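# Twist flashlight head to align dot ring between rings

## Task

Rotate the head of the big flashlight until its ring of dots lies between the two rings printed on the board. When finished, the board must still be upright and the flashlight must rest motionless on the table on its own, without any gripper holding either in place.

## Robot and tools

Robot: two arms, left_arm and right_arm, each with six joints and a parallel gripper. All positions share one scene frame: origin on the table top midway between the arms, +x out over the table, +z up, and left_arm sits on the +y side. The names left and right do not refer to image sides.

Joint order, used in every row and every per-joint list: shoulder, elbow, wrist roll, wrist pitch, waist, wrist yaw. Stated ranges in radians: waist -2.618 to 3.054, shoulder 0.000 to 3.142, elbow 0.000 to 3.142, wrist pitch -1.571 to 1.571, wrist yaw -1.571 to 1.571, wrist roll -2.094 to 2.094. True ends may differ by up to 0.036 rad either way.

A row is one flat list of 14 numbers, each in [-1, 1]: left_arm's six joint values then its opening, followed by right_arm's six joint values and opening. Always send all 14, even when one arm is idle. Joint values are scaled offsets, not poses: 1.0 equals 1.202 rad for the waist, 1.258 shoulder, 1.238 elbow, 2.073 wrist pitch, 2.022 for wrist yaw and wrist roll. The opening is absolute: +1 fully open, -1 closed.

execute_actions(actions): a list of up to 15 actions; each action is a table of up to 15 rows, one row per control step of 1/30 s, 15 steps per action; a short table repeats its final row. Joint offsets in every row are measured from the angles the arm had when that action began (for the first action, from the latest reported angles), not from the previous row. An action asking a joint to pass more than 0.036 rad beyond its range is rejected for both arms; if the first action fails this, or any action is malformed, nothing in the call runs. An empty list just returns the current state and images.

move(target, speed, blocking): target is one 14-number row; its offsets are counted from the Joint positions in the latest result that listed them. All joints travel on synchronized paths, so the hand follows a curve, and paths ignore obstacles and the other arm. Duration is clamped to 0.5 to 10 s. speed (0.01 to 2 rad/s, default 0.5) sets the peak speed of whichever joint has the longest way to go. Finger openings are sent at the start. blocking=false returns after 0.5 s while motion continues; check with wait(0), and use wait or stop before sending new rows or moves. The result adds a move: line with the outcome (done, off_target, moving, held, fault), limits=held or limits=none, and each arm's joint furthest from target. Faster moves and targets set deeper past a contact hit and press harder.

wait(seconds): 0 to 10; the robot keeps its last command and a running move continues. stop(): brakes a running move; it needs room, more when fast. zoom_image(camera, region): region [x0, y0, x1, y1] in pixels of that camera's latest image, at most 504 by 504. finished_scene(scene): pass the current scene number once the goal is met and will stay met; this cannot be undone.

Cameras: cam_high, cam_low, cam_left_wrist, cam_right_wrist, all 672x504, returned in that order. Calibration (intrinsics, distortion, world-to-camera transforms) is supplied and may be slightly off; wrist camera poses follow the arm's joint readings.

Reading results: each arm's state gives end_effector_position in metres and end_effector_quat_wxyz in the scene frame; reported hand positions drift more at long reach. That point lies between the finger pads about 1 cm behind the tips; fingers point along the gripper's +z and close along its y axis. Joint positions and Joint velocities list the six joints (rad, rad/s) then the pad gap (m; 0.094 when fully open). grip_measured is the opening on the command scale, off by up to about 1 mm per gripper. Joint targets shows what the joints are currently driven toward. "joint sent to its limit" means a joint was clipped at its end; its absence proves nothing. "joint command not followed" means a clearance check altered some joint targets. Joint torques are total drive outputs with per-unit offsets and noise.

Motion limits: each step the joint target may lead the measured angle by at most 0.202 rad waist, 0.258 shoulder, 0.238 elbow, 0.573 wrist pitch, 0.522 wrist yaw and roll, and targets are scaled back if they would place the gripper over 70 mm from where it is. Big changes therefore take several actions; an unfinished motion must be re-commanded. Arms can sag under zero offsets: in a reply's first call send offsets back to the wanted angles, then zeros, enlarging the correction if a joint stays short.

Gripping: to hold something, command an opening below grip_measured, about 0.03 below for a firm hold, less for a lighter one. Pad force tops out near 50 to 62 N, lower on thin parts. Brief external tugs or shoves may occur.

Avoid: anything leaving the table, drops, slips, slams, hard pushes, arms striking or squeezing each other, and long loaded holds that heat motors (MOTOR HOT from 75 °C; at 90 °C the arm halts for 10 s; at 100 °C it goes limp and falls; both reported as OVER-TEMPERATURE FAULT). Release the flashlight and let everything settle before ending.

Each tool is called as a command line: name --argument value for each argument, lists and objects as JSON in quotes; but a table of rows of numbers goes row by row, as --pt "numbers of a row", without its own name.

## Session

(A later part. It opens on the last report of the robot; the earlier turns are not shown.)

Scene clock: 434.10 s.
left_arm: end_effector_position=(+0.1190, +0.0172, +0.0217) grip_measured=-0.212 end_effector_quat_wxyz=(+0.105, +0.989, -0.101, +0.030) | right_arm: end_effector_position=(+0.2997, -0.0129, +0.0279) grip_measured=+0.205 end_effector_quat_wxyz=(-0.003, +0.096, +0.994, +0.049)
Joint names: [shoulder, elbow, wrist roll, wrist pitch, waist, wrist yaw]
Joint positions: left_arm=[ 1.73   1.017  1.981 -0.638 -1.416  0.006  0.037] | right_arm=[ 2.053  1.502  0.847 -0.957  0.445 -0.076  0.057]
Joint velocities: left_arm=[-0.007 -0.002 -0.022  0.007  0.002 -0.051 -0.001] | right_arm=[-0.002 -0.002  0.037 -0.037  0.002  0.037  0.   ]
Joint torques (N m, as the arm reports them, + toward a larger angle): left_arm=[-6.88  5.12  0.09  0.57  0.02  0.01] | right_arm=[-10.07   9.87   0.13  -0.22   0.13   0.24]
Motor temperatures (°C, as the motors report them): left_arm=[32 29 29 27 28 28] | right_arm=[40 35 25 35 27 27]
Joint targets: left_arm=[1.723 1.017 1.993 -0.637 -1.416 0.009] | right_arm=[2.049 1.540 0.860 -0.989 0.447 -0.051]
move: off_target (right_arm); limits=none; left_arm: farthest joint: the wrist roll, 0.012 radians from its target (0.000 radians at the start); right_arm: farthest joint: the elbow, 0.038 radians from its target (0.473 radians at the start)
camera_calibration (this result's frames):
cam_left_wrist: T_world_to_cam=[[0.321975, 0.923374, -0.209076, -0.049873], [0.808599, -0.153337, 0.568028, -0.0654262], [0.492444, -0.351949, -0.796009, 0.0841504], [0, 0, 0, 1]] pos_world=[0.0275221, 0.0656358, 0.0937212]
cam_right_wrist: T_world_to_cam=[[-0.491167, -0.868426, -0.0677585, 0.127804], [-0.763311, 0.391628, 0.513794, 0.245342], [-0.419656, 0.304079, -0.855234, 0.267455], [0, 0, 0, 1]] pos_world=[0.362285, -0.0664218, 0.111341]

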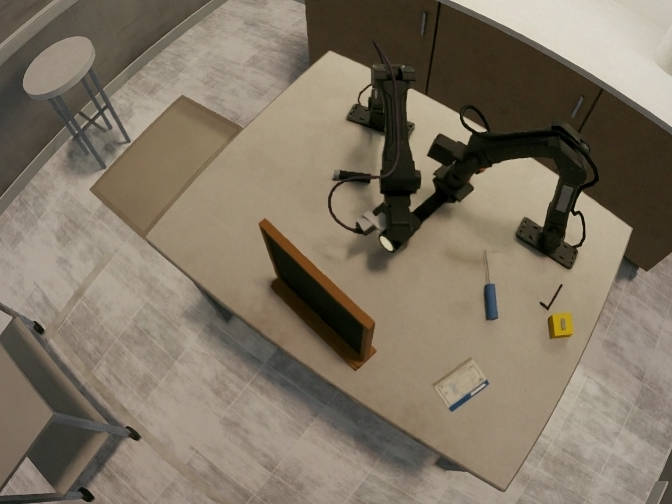

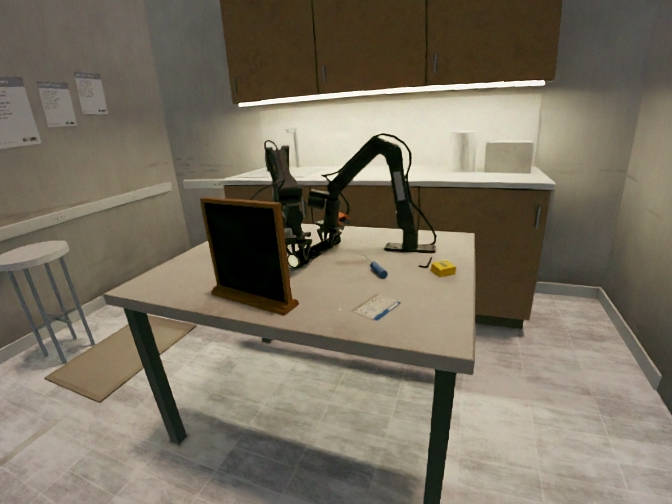

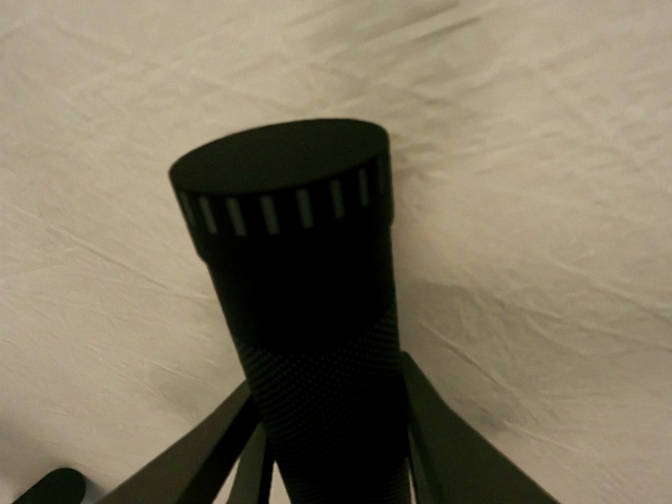

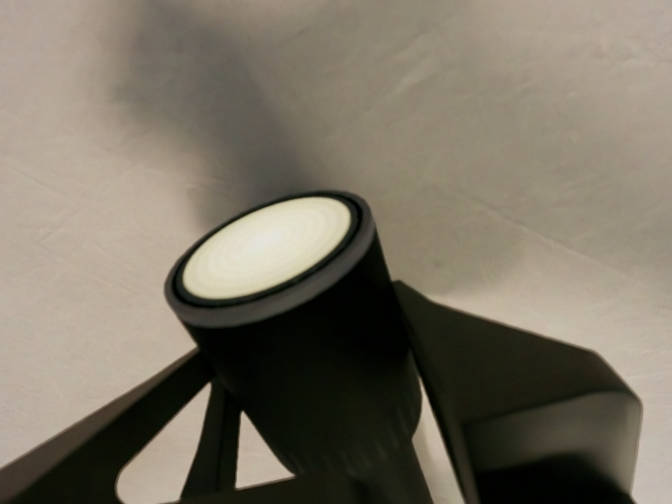

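move --target '[-0.006,0,0.004,0,0,0,-0.5,0.284,0.477,0.076,-0.274,0.102,0.1365,0.14]' --speed 0.6

execute_actions --actions '[[[-0.006,0,0,0,0,0,-0.5,-0.003,0.027,0,-0.005,0,0.004,0.18],[-0.006,0,0,0,0,0,-0.5,-0.003,0.027,0,-0.005,0,0.002,0.21],[-0.006,0,0,0,0,0,-0.5,-0.003,0.027,0,-0.005,0,0,0.25],[-0.006,0,0,0,0,0,-0.5,-0.004,0.027,0,-0.005,0,0,0.32],[-0.006,0,0,0,0,0,-0.5,-0.006,0.027,0,-0.005,0,0,0.42],[-0.006,0,0,0,0,0,-0.5,-0.012,0.027,0,-0.005,0,0,0.52],[-0.006,0,0,0,0,0,-0.5,-0.02,0.027,0,-0.005,0,0,0.62],[-0.006,0,0,0,0,0,-0.5,-0.03,0.027,0,-0.005,0,0,0.72],[-0.006,0,0,0,0,0,-0.5,-0.04,0.027,0,-0.005,0,0,0.82],[-0.006,0,0,0,0,0,-0.5,-0.052,0.027,0,-0.005,0,0,0.9],[-0.006,0,0,0,0,0,-0.5,-0.065,0.027,0,-0.005,0,0,1.0],[-0.006,0,0,0,0,0,-0.5,-0.078,0.027,0,-0.005,0,0,1.0],[-0.006,0,0,0,0,0,-0.5,-0.09,0.027,0,-0.005,0,0,1.0],[-0.006,0,0,0,0,0,-0.5,-0.098,0.027,0,-0.005,0,0,1.0],[-0.006,0,0,0,0,0,-0.5,-0.102,0.027,0,-0.005,0,0,1.0]]]'

move --target '[-0.006,0,0,0,0,0,-0.5,-1.0,-1.0,-0.488,0.74,-0.30,-0.087,1.0]' --speed 1.2

zoom_image --camera "cam_right_wrist" --region '[260, 100, 490, 310]'

Scene clock: 449.53 s.
left_arm: end_effector_position=(+0.1195, +0.0189, +0.0214) grip_measured=-0.212 end_effector_quat_wxyz=(+0.102, +0.990, -0.091, +0.030) | right_arm: end_effector_position=(+0.3006, -0.0074, +0.0275) grip_measured=+0.205 end_effector_quat_wxyz=(-0.020, +0.095, +0.982, -0.160)
Joint names: [shoulder, elbow, wrist roll, wrist pitch, waist, wrist yaw]
Joint positions: left_arm=[ 1.73   1.017  1.962 -0.644 -1.416  0.002  0.037] | right_arm=[ 2.416  2.057  0.987 -1.486  0.565  0.174  0.057]
Joint velocities: left_arm=[ 0.002 -0.002  0.066 -0.007  0.012  0.022 -0.001] | right_arm=[-0.002 -0.012 -0.037 -0.022 -0.007  0.051 -0.   ]
Joint torques (N m, as the arm reports them, + toward a larger angle): left_arm=[-6.71  5.19  0.18  0.61 -0.02  0.02] | right_arm=[-12.28   9.45   0.14  -0.99   0.21   0.43]
Motor temperatures (°C, as the motors report them): left_arm=[32 29 29 27 28 28] | right_arm=[41 37 25 33 27 27]
Joint targets: left_arm=[1.723 1.017 1.989 -0.638 -1.416 0.006] | right_arm=[2.411 2.093 1.001 -1.525 0.568 0.201]
move: off_target (left_arm, right_arm); limits=none; left_arm: farthest joint: the wrist roll, 0.027 radians from its target (0.008 radians at the start); right_arm: farthest joint: the wrist pitch, 0.039 radians from its target (0.567 radians at the start)
camera_calibration (this result's frames):
cam_left_wrist: T_world_to_cam=[[0.303591, 0.930849, -0.203356, -0.049743], [0.812039, -0.141131, 0.566281, -0.0659553], [0.498422, -0.337051, -0.798731, 0.0833034], [0, 0, 0, 1]] pos_world=[0.0271395, 0.0650724, 0.0937707]
cam_right_wrist: T_world_to_cam=[[-0.477684, -0.817118, 0.322701, 0.118569], [-0.731635, 0.573345, 0.368764, 0.239911], [-0.486342, -0.0599464, -0.87171, 0.28364], [0, 0, 0, 1]] pos_world=[0.370112, -0.0236639, 0.120519]

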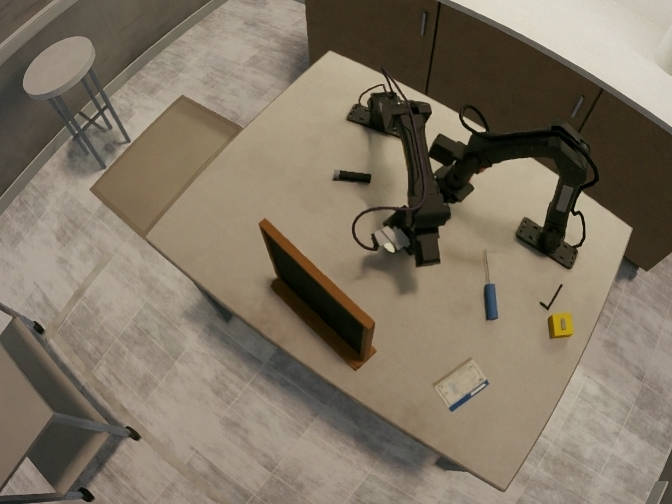

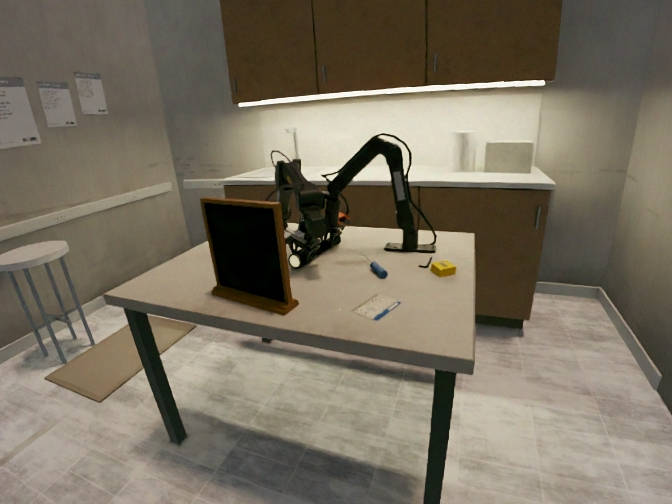

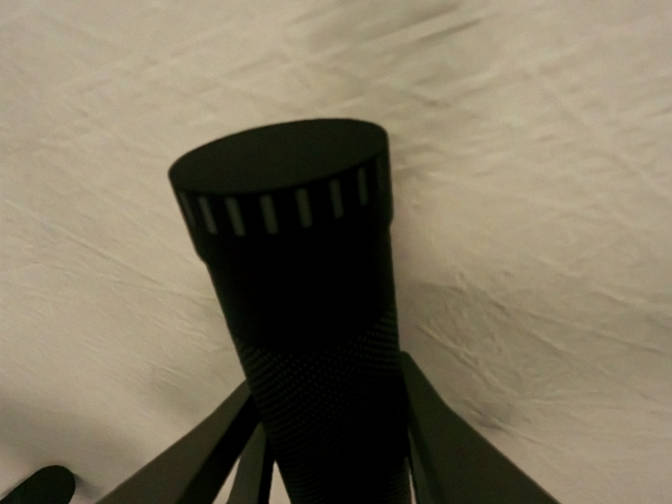

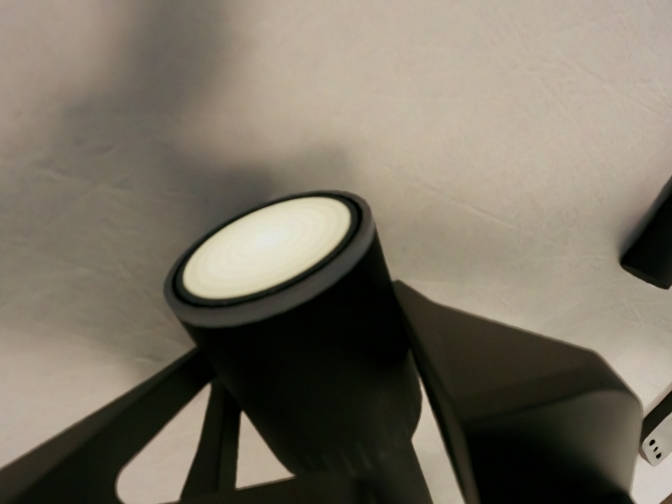

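Scene clock: 450.03 s.
left_arm: end_effector_position=(+0.1195, +0.0189, +0.0214) grip_measured=-0.212 end_effector_quat_wxyz=(+0.102, +0.990, -0.091, +0.030) | right_arm: end_effector_position=(+0.3039, -0.0032, +0.0536) grip_measured=+1.000 end_effector_quat_wxyz=(-0.000, +0.098, +0.986, -0.132)
Joint names: [shoulder, elbow, wrist roll, wrist pitch, waist, wrist yaw]
Joint positions: left_arm=[ 1.73   1.017  1.961 -0.644 -1.416  0.002  0.037] | right_arm=[ 2.347  2.057  0.986 -1.486  0.565  0.17   0.094]
Joint velocities: left_arm=[-0.007  0.002 -0.022  0.007  0.012 -0.066 -0.   ] | right_arm=[-0.515  0.007 -0.022  0.007  0.002  0.007  0.   ]
Joint torques (N m, as the arm reports them, + toward a larger angle): left_arm=[-6.8   5.21 -0.01  0.56  0.04  0.  ] | right_arm=[-13.71   9.34   0.03  -0.52   0.11   0.14]
Motor temperatures (°C, as the motors report them): left_arm=[32 29 29 27 28 28] | right_arm=[41 37 25 33 27 27]
Joint targets: left_arm=[1.723 1.017 1.962 -0.644 -1.416 0.002] | right_arm=[2.287 2.090 0.987 -1.496 0.565 0.174]
camera_calibration (this result's frames):
cam_left_wrist: T_world_to_cam=[[0.302501, 0.931178, -0.203472, -0.0496166], [0.812331, -0.140195, 0.566096, -0.0660038], [0.49861, -0.336531, -0.798833, 0.0832734], [0, 0, 0, 1]] pos_world=[0.0271051, 0.0649725, 0.0937904]
cam_right_wrist: T_world_to_cam=[[-0.491595, -0.831501, 0.258727, 0.12279], [-0.748138, 0.55532, 0.363193, 0.235532], [-0.445672, -0.0150201, -0.89507, 0.297287], [0, 0, 0, 1]] pos_world=[0.369066, -0.0242299, 0.14878]

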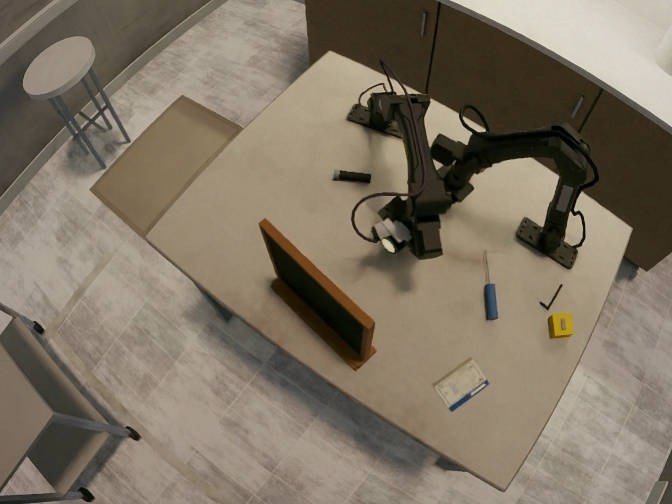

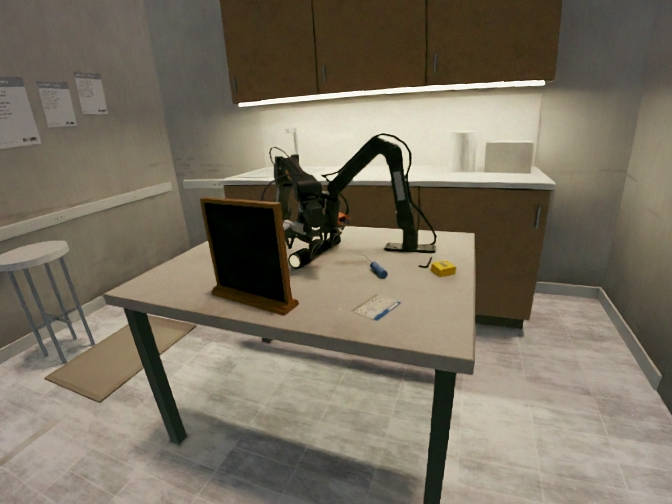

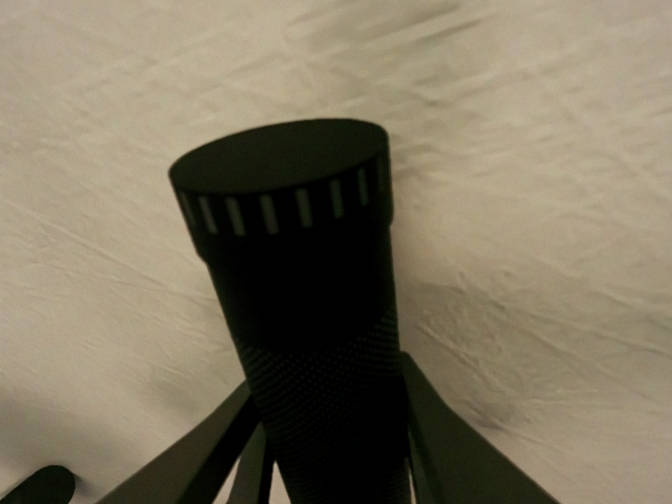

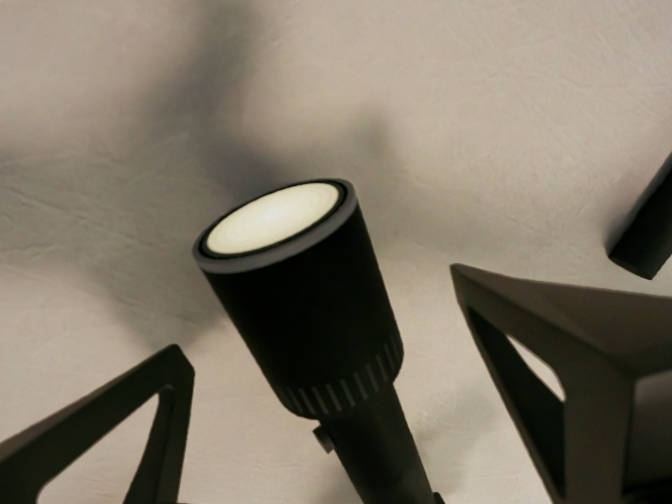

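Scene clock: 452.27 s.
left_arm: end_effector_position=(+0.1195, +0.0189, +0.0214) grip_measured=-0.212 end_effector_quat_wxyz=(+0.102, +0.990, -0.091, +0.030) | right_arm: end_effector_position=(+0.3524, -0.1040, +0.2828) grip_measured=+1.000 end_effector_quat_wxyz=(+0.598, -0.161, +0.774, +0.129)
Joint names: [shoulder, elbow, wrist roll, wrist pitch, waist, wrist yaw]
Joint positions: left_arm=[ 1.73   1.017  1.961 -0.644 -1.416  0.002  0.037] | right_arm=[1.109 0.83  0.007 0.026 0.213 0.001 0.094]
Joint velocities: left_arm=[-0.002 -0.002 -0.037 -0.007 -0.007 -0.051  0.001] | right_arm=[ 0.007 -0.017 -0.022 -0.022 -0.002  0.007  0.   ]
Joint torques (N m, as the arm reports them, + toward a larger angle): left_arm=[-6.86  5.11 -0.02  0.53  0.02 -0.02] | right_arm=[-4.4   7.32 -0.09  1.98 -0.73 -0.04]
Motor temperatures (°C, as the motors report them): left_arm=[32 29 29 27 28 28] | right_arm=[41 36 25 34 27 27]
Joint targets: left_arm=[1.723 1.017 1.961 -0.644 -1.416 0.002] | right_arm=[1.090 0.819 -0.001 0.049 0.204 -0.006]
move: off_target (right_arm); limits=none; left_arm: farthest joint: the shoulder, 0.008 radians from its target (0.008 radians at the start); right_arm: farthest joint: the wrist pitch, 0.023 radians from its target (1.534 radians at the start)
camera_calibration (this result's frames):
cam_left_wrist: T_world_to_cam=[[0.302501, 0.931178, -0.203472, -0.0496166], [0.812331, -0.140195, 0.566096, -0.0660038], [0.49861, -0.336531, -0.798833, 0.0832734], [0, 0, 0, 1]] pos_world=[0.0271051, 0.0649725, 0.0937904]
cam_right_wrist: T_world_to_cam=[[0.293598, -0.905649, -0.30594, -0.121253], [-0.72951, -0.00545007, -0.683948, 0.475779], [0.61775, 0.423992, -0.66228, 0.127578], [0, 0, 0, 1]] pos_world=[0.303874, -0.161312, 0.372805]

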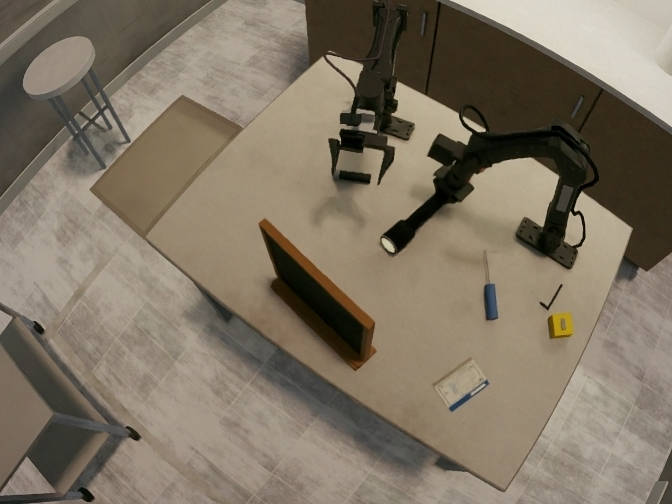

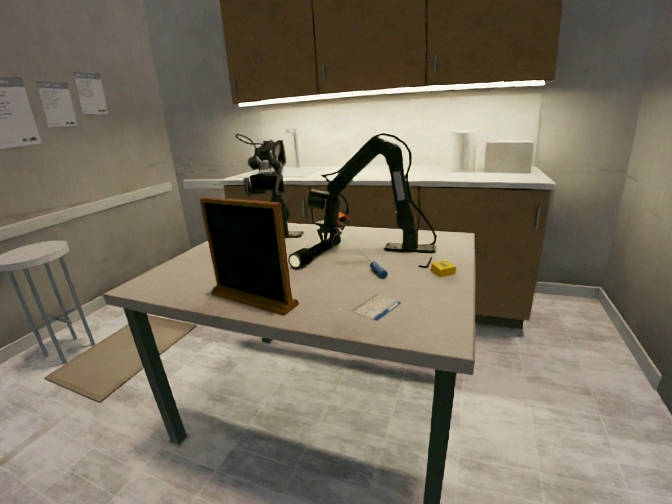

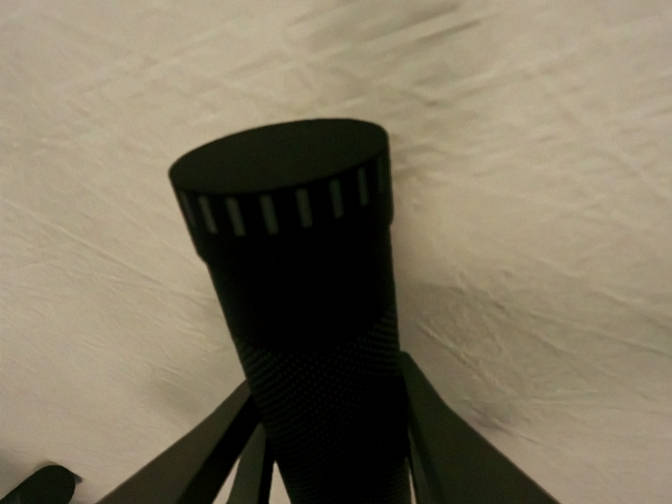

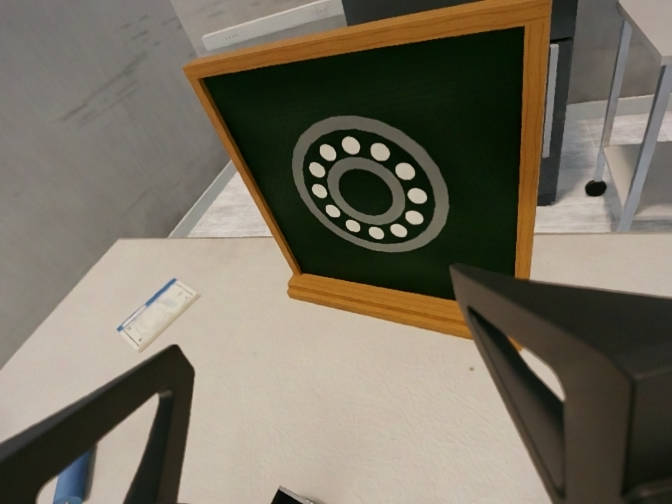

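Region (260, 100, 490, 310) of cam_right_wrist's 672x504 image, scaled by 2.191, with more detail than that image has; it fills the top 460 rows of this view, and the rest is white.

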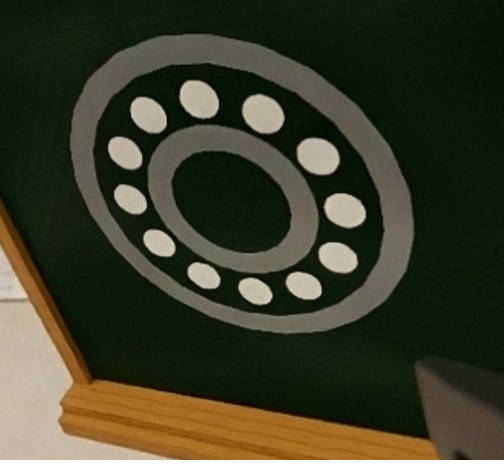

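execute_actions --actions '[[[-0.006,0,0,0,0,0,-0.3,-0.012,-0.008,0,0.01,0,0,1.0],[-0.006,0,0,0,0,0,-0.25,-0.012,-0.008,0,0.01,0,0,1.0],[-0.006,0,0,0,0,0,-0.22,-0.012,-0.008,0,0.01,0,0,1.0],[-0.006,0,0,0,0,0,-0.2,-0.012,-0.008,0,0.01,0,0,1.0],[-0.006,0,0,0,0,0,-0.18,-0.012,-0.008,0,0.01,0,0,1.0],[-0.006,0,0,0,0,0,-0.15,-0.012,-0.008,0,0.01,0,0,1.0],[-0.006,0,0,0,0,0,-0.11,-0.012,-0.008,0,0.01,0,0,1.0],[-0.006,0,0,0,0,0,-0.05,-0.012,-0.008,0,0.01,0,0,1.0],[-0.006,0,0,0,0,0,0.03,-0.012,-0.008,0,0.01,0,0,1.0],[-0.006,0,0,0,0,0,0.12,-0.012,-0.008,0,0.01,0,0,1.0],[-0.006,0,0,0,0,0,0.22,-0.012,-0.008,0,0.01,0,0,1.0],[-0.006,0,0,0,0,0,0.32,-0.012,-0.008,0,0.01,0,0,1.0],[-0.006,0,0,0,0,0,0.4,-0.012,-0.008,0,0.01,0,0,1.0]]]'

move --target '[-0.16,0.0,0,-0.08,0,0,0.5,-0.012,-0.008,0,0.01,0,0,1.0]' --speed 0.5

zoom_image --camera "cam_right_wrist" --region '[260, 100, 490, 310]'

Scene clock: 466.63 s.
left_arm: end_effector_position=(+0.1196, +0.0185, +0.0215) grip_measured=+0.395 end_effector_quat_wxyz=(+0.102, +0.990, -0.091, +0.031) | right_arm: end_effector_position=(+0.3525, -0.1040, +0.2829) grip_measured=+1.000 end_effector_quat_wxyz=(+0.598, -0.162, +0.774, +0.129)
Joint names: [shoulder, elbow, wrist roll, wrist pitch, waist, wrist yaw]
Joint positions: left_arm=[ 1.73   1.017  1.961 -0.643 -1.416  0.002  0.066] | right_arm=[1.109 0.83  0.007 0.026 0.213 0.001 0.094]
Joint velocities: left_arm=[-0.007 -0.017  0.022 -0.037 -0.012 -0.037  0.005] | right_arm=[-0.007  0.017 -0.066  0.051 -0.022  0.007  0.   ]
Joint torques (N m, as the arm reports them, + toward a larger angle): left_arm=[-6.86  5.07 -0.02  0.52 -0.05 -0.02] | right_arm=[-3.96  7.36  0.02  1.98  0.04  0.03]
Motor temperatures (°C, as the motors report them): left_arm=[32 29 29 27 28 28] | right_arm=[39 36 25 38 27 27]
Joint targets: left_arm=[1.723 1.017 1.961 -0.644 -1.416 0.002] | right_arm=[1.094 0.820 0.007 0.046 0.213 0.001]
camera_calibration (this result's frames):
cam_left_wrist: T_world_to_cam=[[0.302565, 0.930873, -0.204768, -0.0492596], [0.812153, -0.139349, 0.566559, -0.0661663], [0.49886, -0.337724, -0.798174, 0.0831552], [0, 0, 0, 1]] pos_world=[0.0271586, 0.0647177, 0.0937727]
cam_right_wrist: T_world_to_cam=[[0.293837, -0.905677, -0.305628, -0.121398], [-0.729169, -0.00564456, -0.684311, 0.47582], [0.61804, 0.423931, -0.66205, 0.127447], [0, 0, 0, 1]] pos_world=[0.303857, -0.16129, 0.372883]

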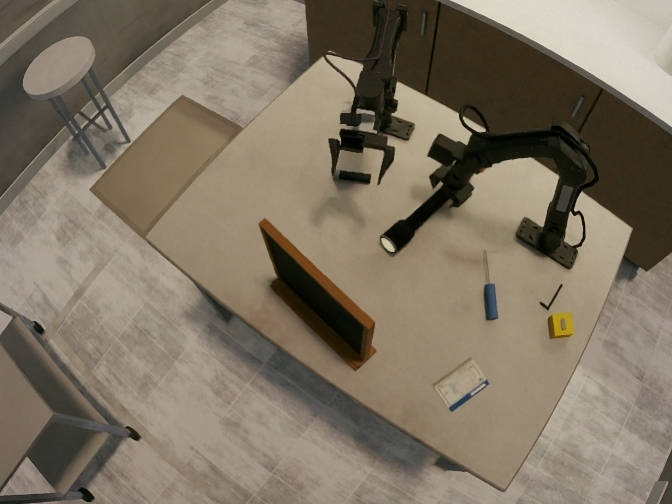

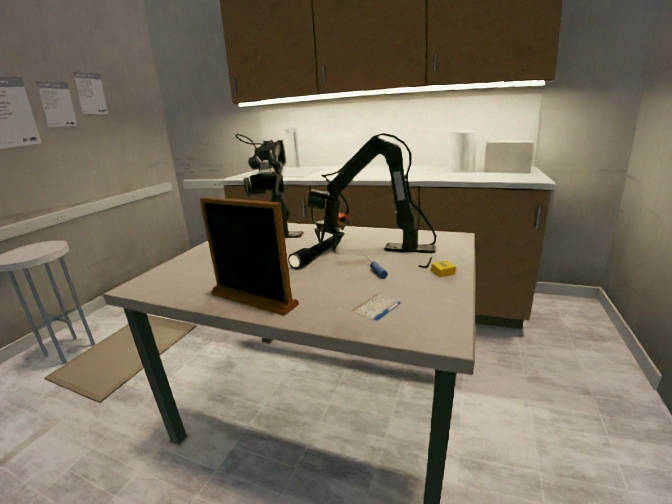

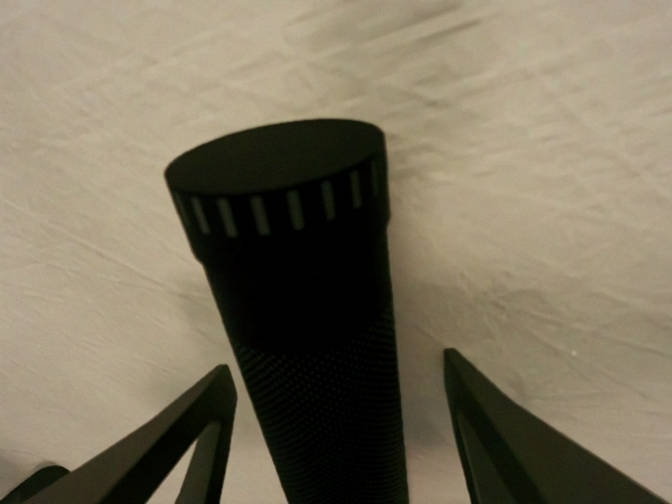

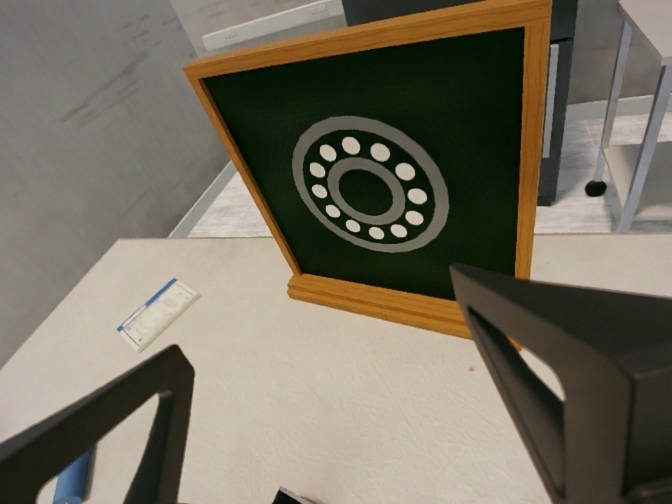

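Scene clock: 467.77 s.
left_arm: end_effector_position=(+0.1150, +0.0401, +0.0709) grip_measured=+0.497 end_effector_quat_wxyz=(+0.122, +0.988, -0.091, +0.037) | right_arm: end_effector_position=(+0.3525, -0.1040, +0.2829) grip_measured=+1.000 end_effector_quat_wxyz=(+0.598, -0.162, +0.774, +0.129)
Joint names: [shoulder, elbow, wrist roll, wrist pitch, waist, wrist yaw]
Joint positions: left_arm=[ 1.543  1.017  1.961 -0.79  -1.416  0.002  0.07 ] | right_arm=[1.109 0.83  0.007 0.026 0.213 0.001 0.094]
Joint velocities: left_arm=[-0.002 -0.012 -0.022  0.022  0.007  0.037 -0.002] | right_arm=[-0.012  0.002  0.007  0.007  0.007 -0.007  0.   ]
Joint torques (N m, as the arm reports them, + toward a larger angle): left_arm=[-6.09  5.55  0.01  0.45  0.03 -0.01] | right_arm=[-4.03  7.4   0.01  2.    0.03  0.04]
Motor temperatures (°C, as the motors report them): left_arm=[32 29 29 27 28 28] | right_arm=[39 36 25 38 27 27]
Joint targets: left_arm=[1.529 1.017 1.961 -0.809 -1.416 0.002] | right_arm=[1.094 0.820 0.007 0.047 0.213 0.001]
move: off_target (right_arm); limits=none; left_arm: farthest joint: the wrist pitch, 0.019 radians from its target (0.166 radians at the start); right_arm: farthest joint: the wrist pitch, 0.021 radians from its target (0.021 radians at the start)
camera_calibration (this result's frames):
cam_left_wrist: T_world_to_cam=[[0.304409, 0.922093, -0.238913, -0.0552573], [0.807394, -0.116692, 0.578358, -0.0886788], [0.50542, -0.368955, -0.780015, 0.131323], [0, 0, 0, 1]] pos_world=[0.0220466, 0.0890563, 0.14052]
cam_right_wrist: T_world_to_cam=[[0.293837, -0.905677, -0.305628, -0.121398], [-0.729169, -0.00564456, -0.684311, 0.47582], [0.61804, 0.423931, -0.66205, 0.127447], [0, 0, 0, 1]] pos_world=[0.303857, -0.16129, 0.372883]

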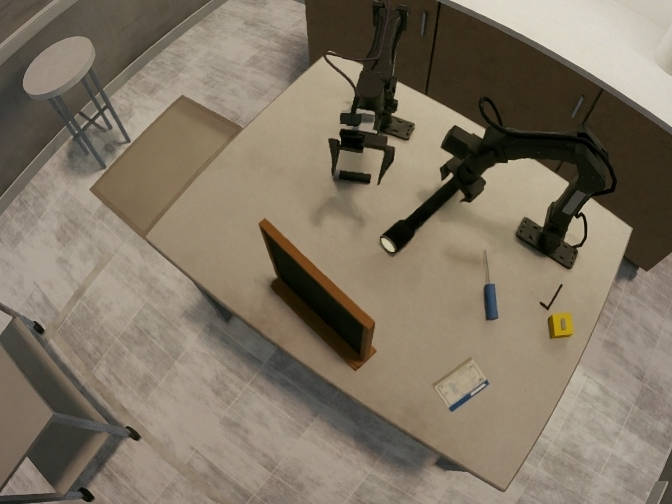

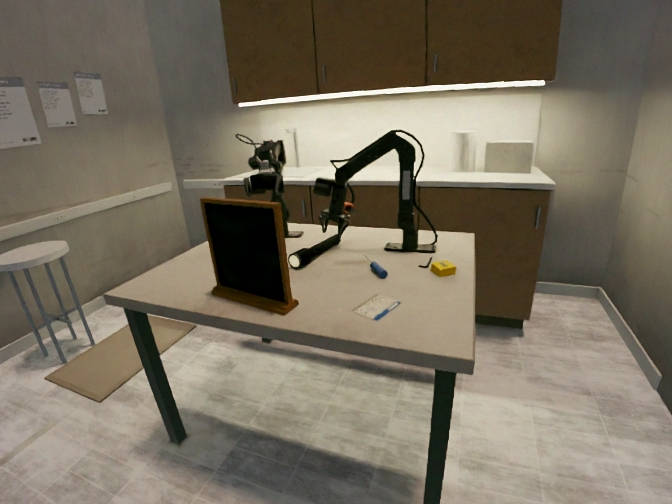

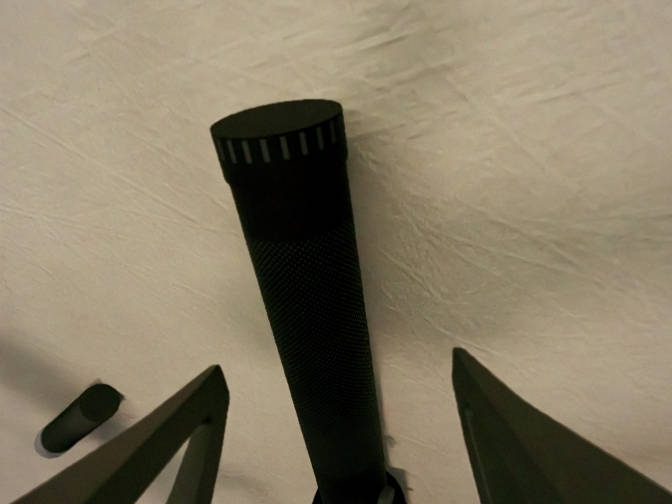

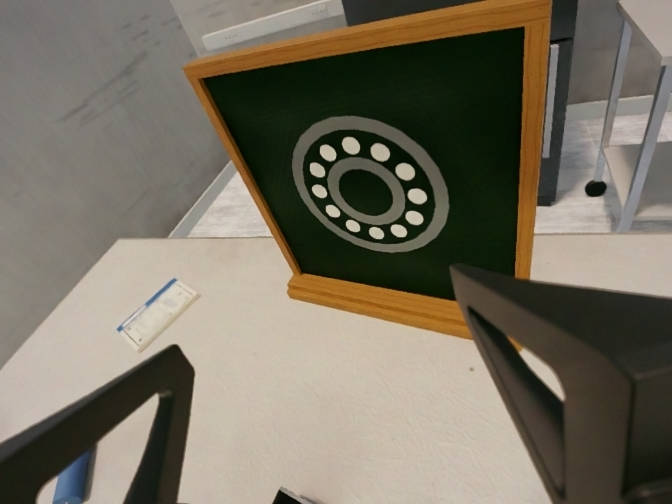

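Region (260, 100, 490, 310) of cam_right_wrist's 672x504 image, scaled by 2.191, with more detail than that image has; it fills the top 460 rows of this view, and the rest is white.

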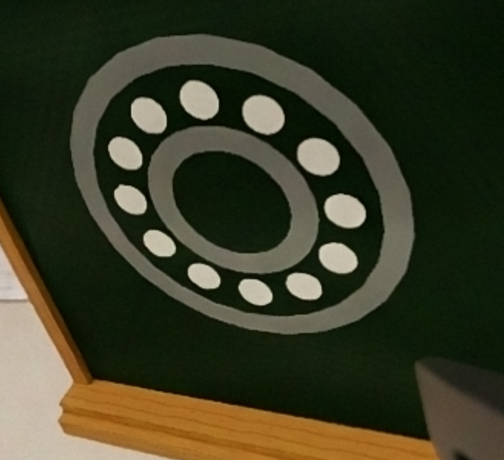

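Check that the flashlight is still before finishing.

execute_actions --actions '[]'

Scene clock: 470.83 s.
left_arm: end_effector_position=(+0.1150, +0.0402, +0.0708) grip_measured=+0.497 end_effector_quat_wxyz=(+0.122, +0.988, -0.091, +0.037) | right_arm: end_effector_position=(+0.3525, -0.1040, +0.2829) grip_measured=+1.000 end_effector_quat_wxyz=(+0.598, -0.162, +0.774, +0.129)
Joint names: [shoulder, elbow, wrist roll, wrist pitch, waist, wrist yaw]
Joint positions: left_arm=[ 1.543  1.017  1.961 -0.79  -1.416  0.002  0.07 ] | right_arm=[1.109 0.83  0.007 0.026 0.213 0.001 0.094]
Joint velocities: left_arm=[ 0.007 -0.002 -0.007  0.007 -0.022 -0.081  0.   ] | right_arm=[ 0.012  0.002 -0.037 -0.066  0.012 -0.022  0.   ]
Joint torques (N m, as the arm reports them, + toward a larger angle): left_arm=[-6.16  5.49  0.02  0.41 -0.06 -0.03] | right_arm=[-4.01  7.43  0.04  1.97  0.11  0.02]
Motor temperatures (°C, as the motors report them): left_arm=[32 29 29 27 28 28] | right_arm=[39 36 25 38 27 27]
Joint targets: left_arm=[1.529 1.017 1.961 -0.809 -1.416 0.002] | right_arm=[1.094 0.820 0.007 0.047 0.213 0.001]
camera_calibration (this result's frames):
cam_left_wrist: T_world_to_cam=[[0.304391, 0.922182, -0.238593, -0.0553642], [0.80744, -0.116908, 0.578251, -0.0886283], [0.505359, -0.368663, -0.780192, 0.131355], [0, 0, 0, 1]] pos_world=[0.0220332, 0.0891202, 0.140522]
cam_right_wrist: T_world_to_cam=[[0.293837, -0.905677, -0.305628, -0.121398], [-0.729169, -0.00564456, -0.684311, 0.47582], [0.61804, 0.423931, -0.66205, 0.127447], [0, 0, 0, 1]] pos_world=[0.303857, -0.16129, 0.372883]

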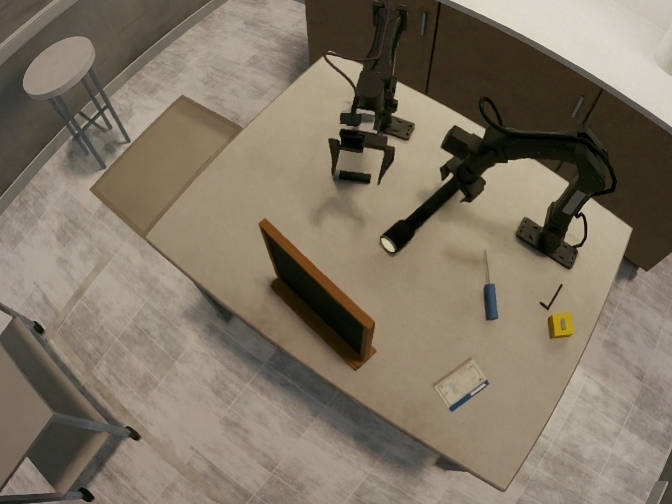

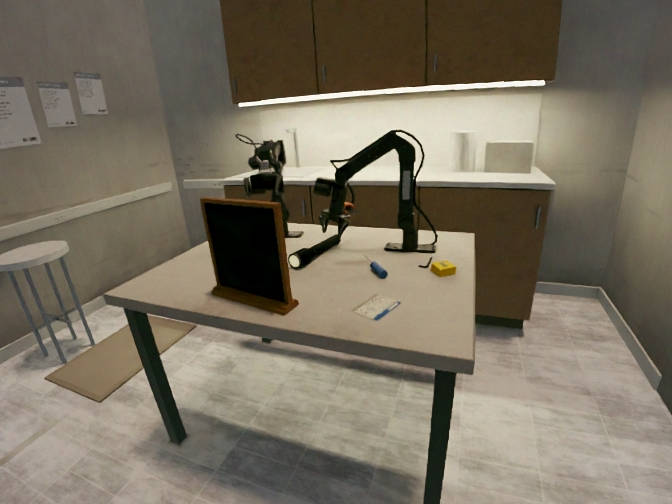

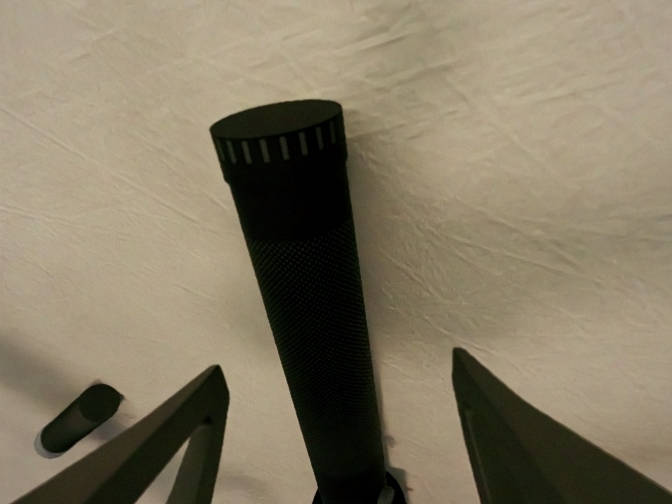

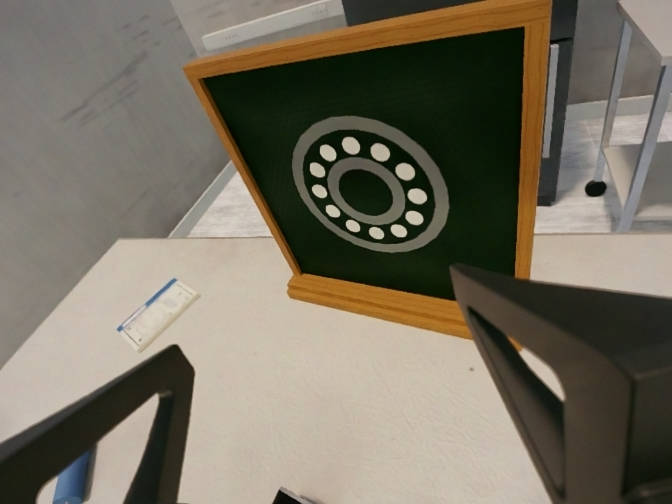

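finished_scene --scene 2

The scene is finished: the task was done.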